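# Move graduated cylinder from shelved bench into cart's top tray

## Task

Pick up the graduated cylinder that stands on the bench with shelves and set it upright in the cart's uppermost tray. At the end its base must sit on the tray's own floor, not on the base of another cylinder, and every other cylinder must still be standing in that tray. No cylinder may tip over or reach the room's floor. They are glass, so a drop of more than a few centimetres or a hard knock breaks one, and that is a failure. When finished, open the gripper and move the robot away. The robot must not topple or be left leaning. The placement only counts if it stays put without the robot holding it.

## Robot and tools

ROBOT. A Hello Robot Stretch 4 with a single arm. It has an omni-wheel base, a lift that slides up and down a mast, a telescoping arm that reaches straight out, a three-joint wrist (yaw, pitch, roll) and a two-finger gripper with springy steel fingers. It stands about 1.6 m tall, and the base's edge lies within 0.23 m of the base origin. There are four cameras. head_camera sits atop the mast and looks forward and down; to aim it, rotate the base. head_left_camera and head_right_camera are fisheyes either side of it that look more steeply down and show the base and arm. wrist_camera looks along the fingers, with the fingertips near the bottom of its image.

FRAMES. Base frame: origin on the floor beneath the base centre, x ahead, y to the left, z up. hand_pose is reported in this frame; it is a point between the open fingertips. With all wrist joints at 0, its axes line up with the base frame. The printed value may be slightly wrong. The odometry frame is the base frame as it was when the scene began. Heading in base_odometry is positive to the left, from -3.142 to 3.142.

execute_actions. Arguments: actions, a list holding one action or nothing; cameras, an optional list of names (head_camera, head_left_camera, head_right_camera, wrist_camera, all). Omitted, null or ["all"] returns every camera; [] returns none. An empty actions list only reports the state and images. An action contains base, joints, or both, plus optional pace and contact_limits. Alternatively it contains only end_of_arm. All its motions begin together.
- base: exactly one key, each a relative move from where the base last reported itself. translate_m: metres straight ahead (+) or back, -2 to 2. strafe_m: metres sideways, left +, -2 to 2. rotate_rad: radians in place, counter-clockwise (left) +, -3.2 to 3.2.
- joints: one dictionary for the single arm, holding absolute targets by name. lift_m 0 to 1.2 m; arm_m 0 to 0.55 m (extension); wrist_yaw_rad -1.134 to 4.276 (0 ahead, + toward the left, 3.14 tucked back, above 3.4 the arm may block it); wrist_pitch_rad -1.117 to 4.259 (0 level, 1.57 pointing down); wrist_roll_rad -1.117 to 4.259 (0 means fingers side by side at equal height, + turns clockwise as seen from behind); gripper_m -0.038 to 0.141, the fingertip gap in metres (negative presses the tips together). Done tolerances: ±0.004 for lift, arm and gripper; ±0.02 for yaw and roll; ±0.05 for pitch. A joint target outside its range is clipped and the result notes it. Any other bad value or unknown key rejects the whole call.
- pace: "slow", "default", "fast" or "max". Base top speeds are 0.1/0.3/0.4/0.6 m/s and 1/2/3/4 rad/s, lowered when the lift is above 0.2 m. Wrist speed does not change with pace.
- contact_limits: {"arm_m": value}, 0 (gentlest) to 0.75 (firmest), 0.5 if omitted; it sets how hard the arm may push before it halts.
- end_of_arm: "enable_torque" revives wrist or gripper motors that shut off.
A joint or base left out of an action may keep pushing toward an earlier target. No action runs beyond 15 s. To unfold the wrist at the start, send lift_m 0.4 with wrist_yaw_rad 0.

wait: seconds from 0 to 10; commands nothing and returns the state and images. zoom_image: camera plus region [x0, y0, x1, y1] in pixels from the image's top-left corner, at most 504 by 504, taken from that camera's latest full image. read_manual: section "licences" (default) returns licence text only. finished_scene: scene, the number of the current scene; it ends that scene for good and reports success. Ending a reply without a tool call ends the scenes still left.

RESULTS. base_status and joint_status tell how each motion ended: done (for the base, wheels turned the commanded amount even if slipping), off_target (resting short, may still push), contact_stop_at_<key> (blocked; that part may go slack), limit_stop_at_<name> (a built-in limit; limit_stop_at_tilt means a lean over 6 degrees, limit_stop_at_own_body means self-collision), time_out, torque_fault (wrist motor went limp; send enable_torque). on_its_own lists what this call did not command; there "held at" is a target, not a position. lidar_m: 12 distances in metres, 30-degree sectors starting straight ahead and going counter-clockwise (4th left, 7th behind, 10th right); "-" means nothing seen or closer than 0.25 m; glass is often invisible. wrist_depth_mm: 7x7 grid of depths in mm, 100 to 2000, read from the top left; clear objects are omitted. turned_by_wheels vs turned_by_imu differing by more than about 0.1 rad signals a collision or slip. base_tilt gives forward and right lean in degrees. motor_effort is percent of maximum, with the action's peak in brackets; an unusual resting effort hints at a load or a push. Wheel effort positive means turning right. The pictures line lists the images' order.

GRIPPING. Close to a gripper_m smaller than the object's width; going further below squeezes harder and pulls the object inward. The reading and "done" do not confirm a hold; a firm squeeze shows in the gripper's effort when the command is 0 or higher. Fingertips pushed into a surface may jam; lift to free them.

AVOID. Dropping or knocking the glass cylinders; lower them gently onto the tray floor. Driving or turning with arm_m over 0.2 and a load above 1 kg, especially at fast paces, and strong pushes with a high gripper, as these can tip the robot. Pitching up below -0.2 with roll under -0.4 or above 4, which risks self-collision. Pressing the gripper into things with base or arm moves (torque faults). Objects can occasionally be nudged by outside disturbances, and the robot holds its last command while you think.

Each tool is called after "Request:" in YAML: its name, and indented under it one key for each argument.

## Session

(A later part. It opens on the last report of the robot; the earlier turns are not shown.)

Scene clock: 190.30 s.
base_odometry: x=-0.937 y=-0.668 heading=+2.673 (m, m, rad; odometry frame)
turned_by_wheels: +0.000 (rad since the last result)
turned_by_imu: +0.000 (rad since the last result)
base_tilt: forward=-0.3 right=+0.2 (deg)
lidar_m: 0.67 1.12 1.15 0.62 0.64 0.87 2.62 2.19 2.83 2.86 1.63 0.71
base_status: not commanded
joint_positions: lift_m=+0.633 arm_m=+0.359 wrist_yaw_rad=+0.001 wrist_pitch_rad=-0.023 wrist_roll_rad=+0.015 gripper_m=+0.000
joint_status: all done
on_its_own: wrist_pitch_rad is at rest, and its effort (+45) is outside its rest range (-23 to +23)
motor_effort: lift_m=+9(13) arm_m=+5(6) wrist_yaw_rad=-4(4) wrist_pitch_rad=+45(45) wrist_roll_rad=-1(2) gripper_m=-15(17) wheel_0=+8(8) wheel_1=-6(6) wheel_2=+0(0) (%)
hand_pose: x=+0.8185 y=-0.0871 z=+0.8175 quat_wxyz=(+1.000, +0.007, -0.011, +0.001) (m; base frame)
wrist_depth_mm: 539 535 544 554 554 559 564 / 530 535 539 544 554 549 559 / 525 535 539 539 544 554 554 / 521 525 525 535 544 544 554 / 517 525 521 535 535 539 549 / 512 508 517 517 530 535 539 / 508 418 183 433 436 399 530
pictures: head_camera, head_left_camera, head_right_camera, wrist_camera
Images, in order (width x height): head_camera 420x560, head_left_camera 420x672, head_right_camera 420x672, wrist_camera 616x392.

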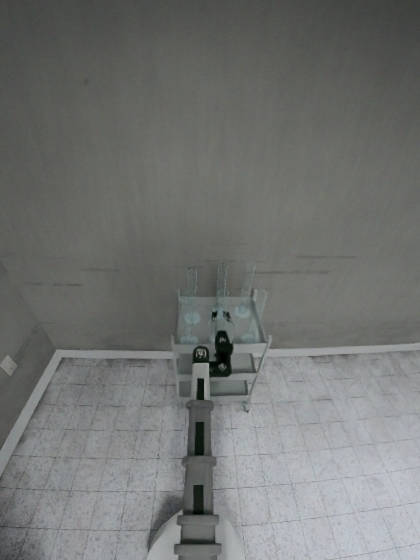

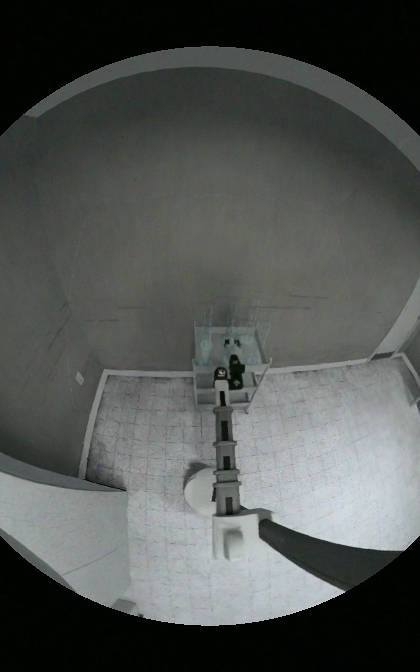

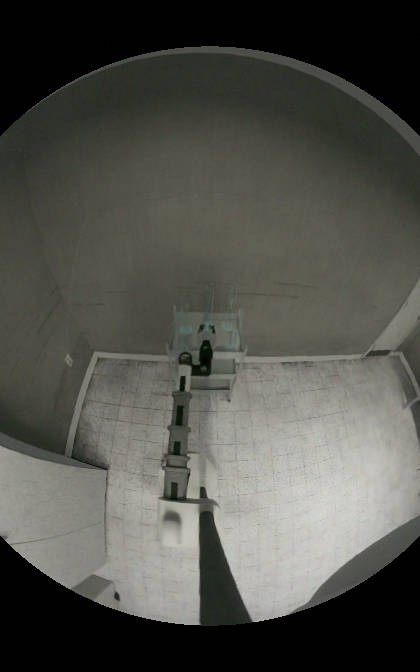

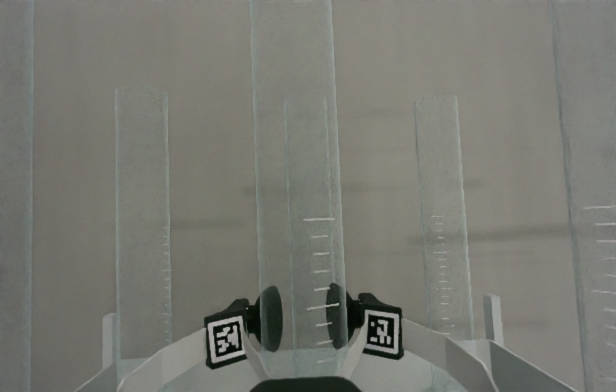

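Request:
execute_actions:
  actions:
    - {"joints":{"lift_m":0.644},"pace":"slow"}
  cameras: []

Request:
execute_actions:
  actions:
    - {"joints":{"gripper_m":0.095},"pace":"slow"}
  cameras: ["wrist_camera"]

Request:
execute_actions:
  actions:
    - {"joints":{"arm_m":0.05},"pace":"slow"}

Request:
zoom_image:
  camera: "head_camera"
  region: [150,240,300,390]

Scene clock: 196.47 s.
base_odometry: x=-0.937 y=-0.668 heading=+2.673 (m, m, rad; odometry frame)
turned_by_wheels: +0.000 (rad since the last result)
turned_by_imu: -0.001 (rad since the last result)
base_tilt: forward=-0.3 right=+0.1 (deg)
lidar_m: 0.67 1.13 1.14 0.61 0.64 0.88 2.64 2.20 2.84 2.86 1.60 0.72
base_status: not commanded
joint_positions: lift_m=+0.644 arm_m=+0.359 wrist_yaw_rad=+0.001 wrist_pitch_rad=-0.010 wrist_roll_rad=+0.015 gripper_m=+0.000
joint_status: all done
motor_effort: lift_m=+19(20) arm_m=+5(5) wrist_yaw_rad=-2(4) wrist_pitch_rad=+7(46) wrist_roll_rad=-2(3) gripper_m=-16(17) wheel_0=+7(8) wheel_1=-6(5) wheel_2=+0(0) (%)
hand_pose: x=+0.8185 y=-0.0872 z=+0.8249 quat_wxyz=(+1.000, +0.007, -0.005, +0.000) (m; base frame)
wrist_depth_mm: 530 535 544 544 549 554 559 / 521 530 544 539 549 554 554 / 521 525 525 539 539 544 554 / 517 525 517 530 535 539 549 / 512 517 521 525 535 539 549 / 508 512 517 530 530 530 544 / 504 421 181 436 439 404 535
pictures: none
No camera images: the call's "cameras" was empty. Leave "cameras" out to get every camera's image.

Scene clock: 200.03 s.
base_odometry: x=-0.937 y=-0.668 heading=+2.673 (m, m, rad; odometry frame)
turned_by_wheels: +0.000 (rad since the last result)
turned_by_imu: -0.001 (rad since the last result)
base_tilt: forward=-0.4 right=+0.1 (deg)
lidar_m: 0.68 1.13 1.13 0.64 0.65 0.88 2.63 2.18 2.84 2.84 1.60 0.71
base_status: not commanded
joint_positions: lift_m=+0.644 arm_m=+0.359 wrist_yaw_rad=+0.000 wrist_pitch_rad=-0.004 wrist_roll_rad=+0.015 gripper_m=+0.095
joint_status: all done
motor_effort: lift_m=+19(19) arm_m=+5(5) wrist_yaw_rad=+0(3) wrist_pitch_rad=-8(9) wrist_roll_rad=-1(1) gripper_m=+0(15) wheel_0=+8(8) wheel_1=-5(5) wheel_2=+0(0) (%)
hand_pose: x=+0.8184 y=-0.0875 z=+0.8233 quat_wxyz=(+1.000, +0.007, -0.002, +0.000) (m; base frame)
wrist_depth_mm: 525 525 535 544 544 559 564 / 525 530 539 539 544 549 554 / 521 530 530 530 539 554 544 / 517 521 525 530 539 544 549 / 508 517 525 530 525 535 544 / 512 517 525 525 221 535 530 / 508 427 436 433 436 427 535
pictures: wrist_camera
Images, in order (width x height): wrist_camera 616x392.

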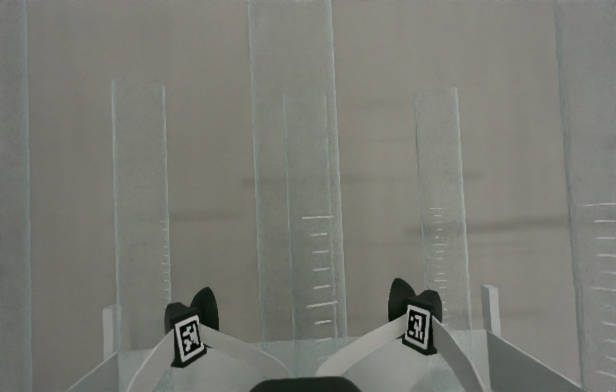

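Scene clock: 204.40 s.
base_odometry: x=-0.937 y=-0.668 heading=+2.673 (m, m, rad; odometry frame)
turned_by_wheels: +0.000 (rad since the last result)
turned_by_imu: -0.001 (rad since the last result)
base_tilt: forward=-0.4 right=+0.1 (deg)
lidar_m: 0.67 1.14 1.14 0.62 0.64 0.89 2.65 2.17 2.83 2.85 1.62 0.71
base_status: not commanded
joint_positions: lift_m=+0.644 arm_m=+0.051 wrist_yaw_rad=+0.000 wrist_pitch_rad=-0.004 wrist_roll_rad=+0.015 gripper_m=+0.095
joint_status: all done
motor_effort: lift_m=+19(19) arm_m=-7(7) wrist_yaw_rad=+0(0) wrist_pitch_rad=-10(10) wrist_roll_rad=-1(1) gripper_m=-1(2) wheel_0=+8(8) wheel_1=-6(5) wheel_2=+0(0) (%)
hand_pose: x=+0.5106 y=-0.0874 z=+0.8233 quat_wxyz=(+1.000, +0.007, -0.002, +0.000) (m; base frame)
wrist_depth_mm: 842 854 854 866 866 878 891 / 831 842 854 854 854 866 891 / 831 842 842 854 866 866 866 / 809 820 842 842 842 854 866 / 809 820 820 854 854 866 866 / 798 809 741 750 221 866 866 / 809 410 413 415 421 427 866
pictures: head_camera, head_left_camera, head_right_camera, wrist_camera
Images, in order (width x height): head_camera 420x560, head_left_camera 420x672, head_right_camera 420x672, wrist_camera 616x392.

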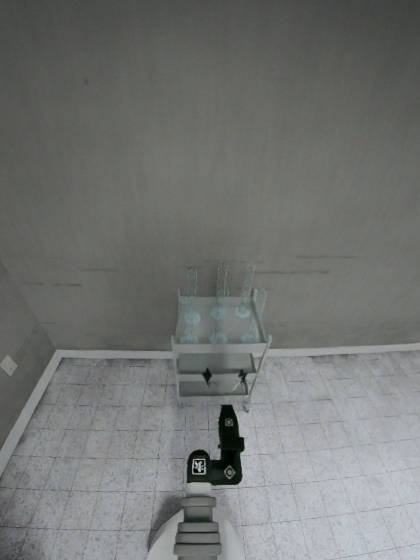

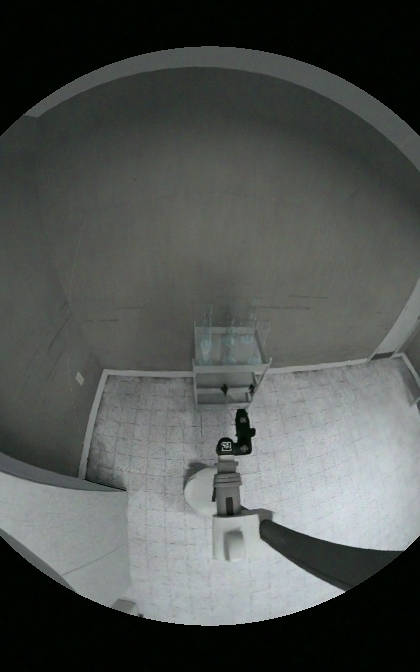

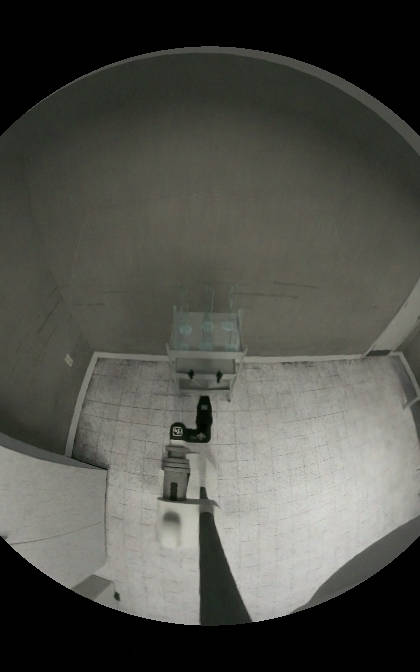

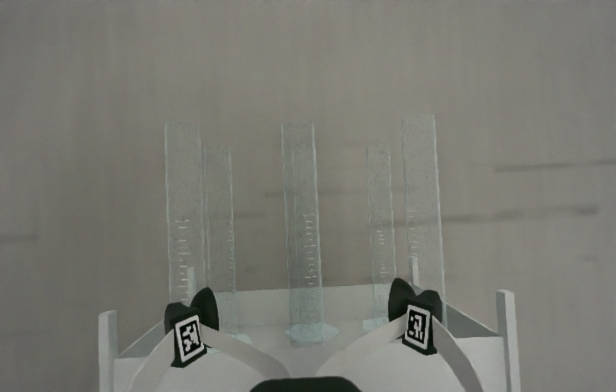

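Region (150, 240, 300, 390) of head_camera's 420x560 image, scaled by 3.360, with more detail than that image has.

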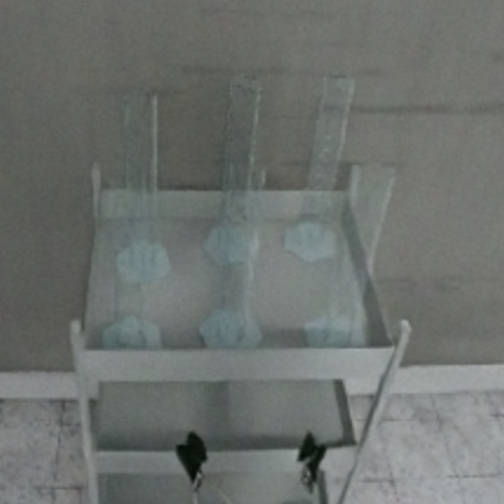

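Placed cleanly; top matches the right neighbour.

Request:
finished_scene:
  scene: 1

The scene is finished: the task was done.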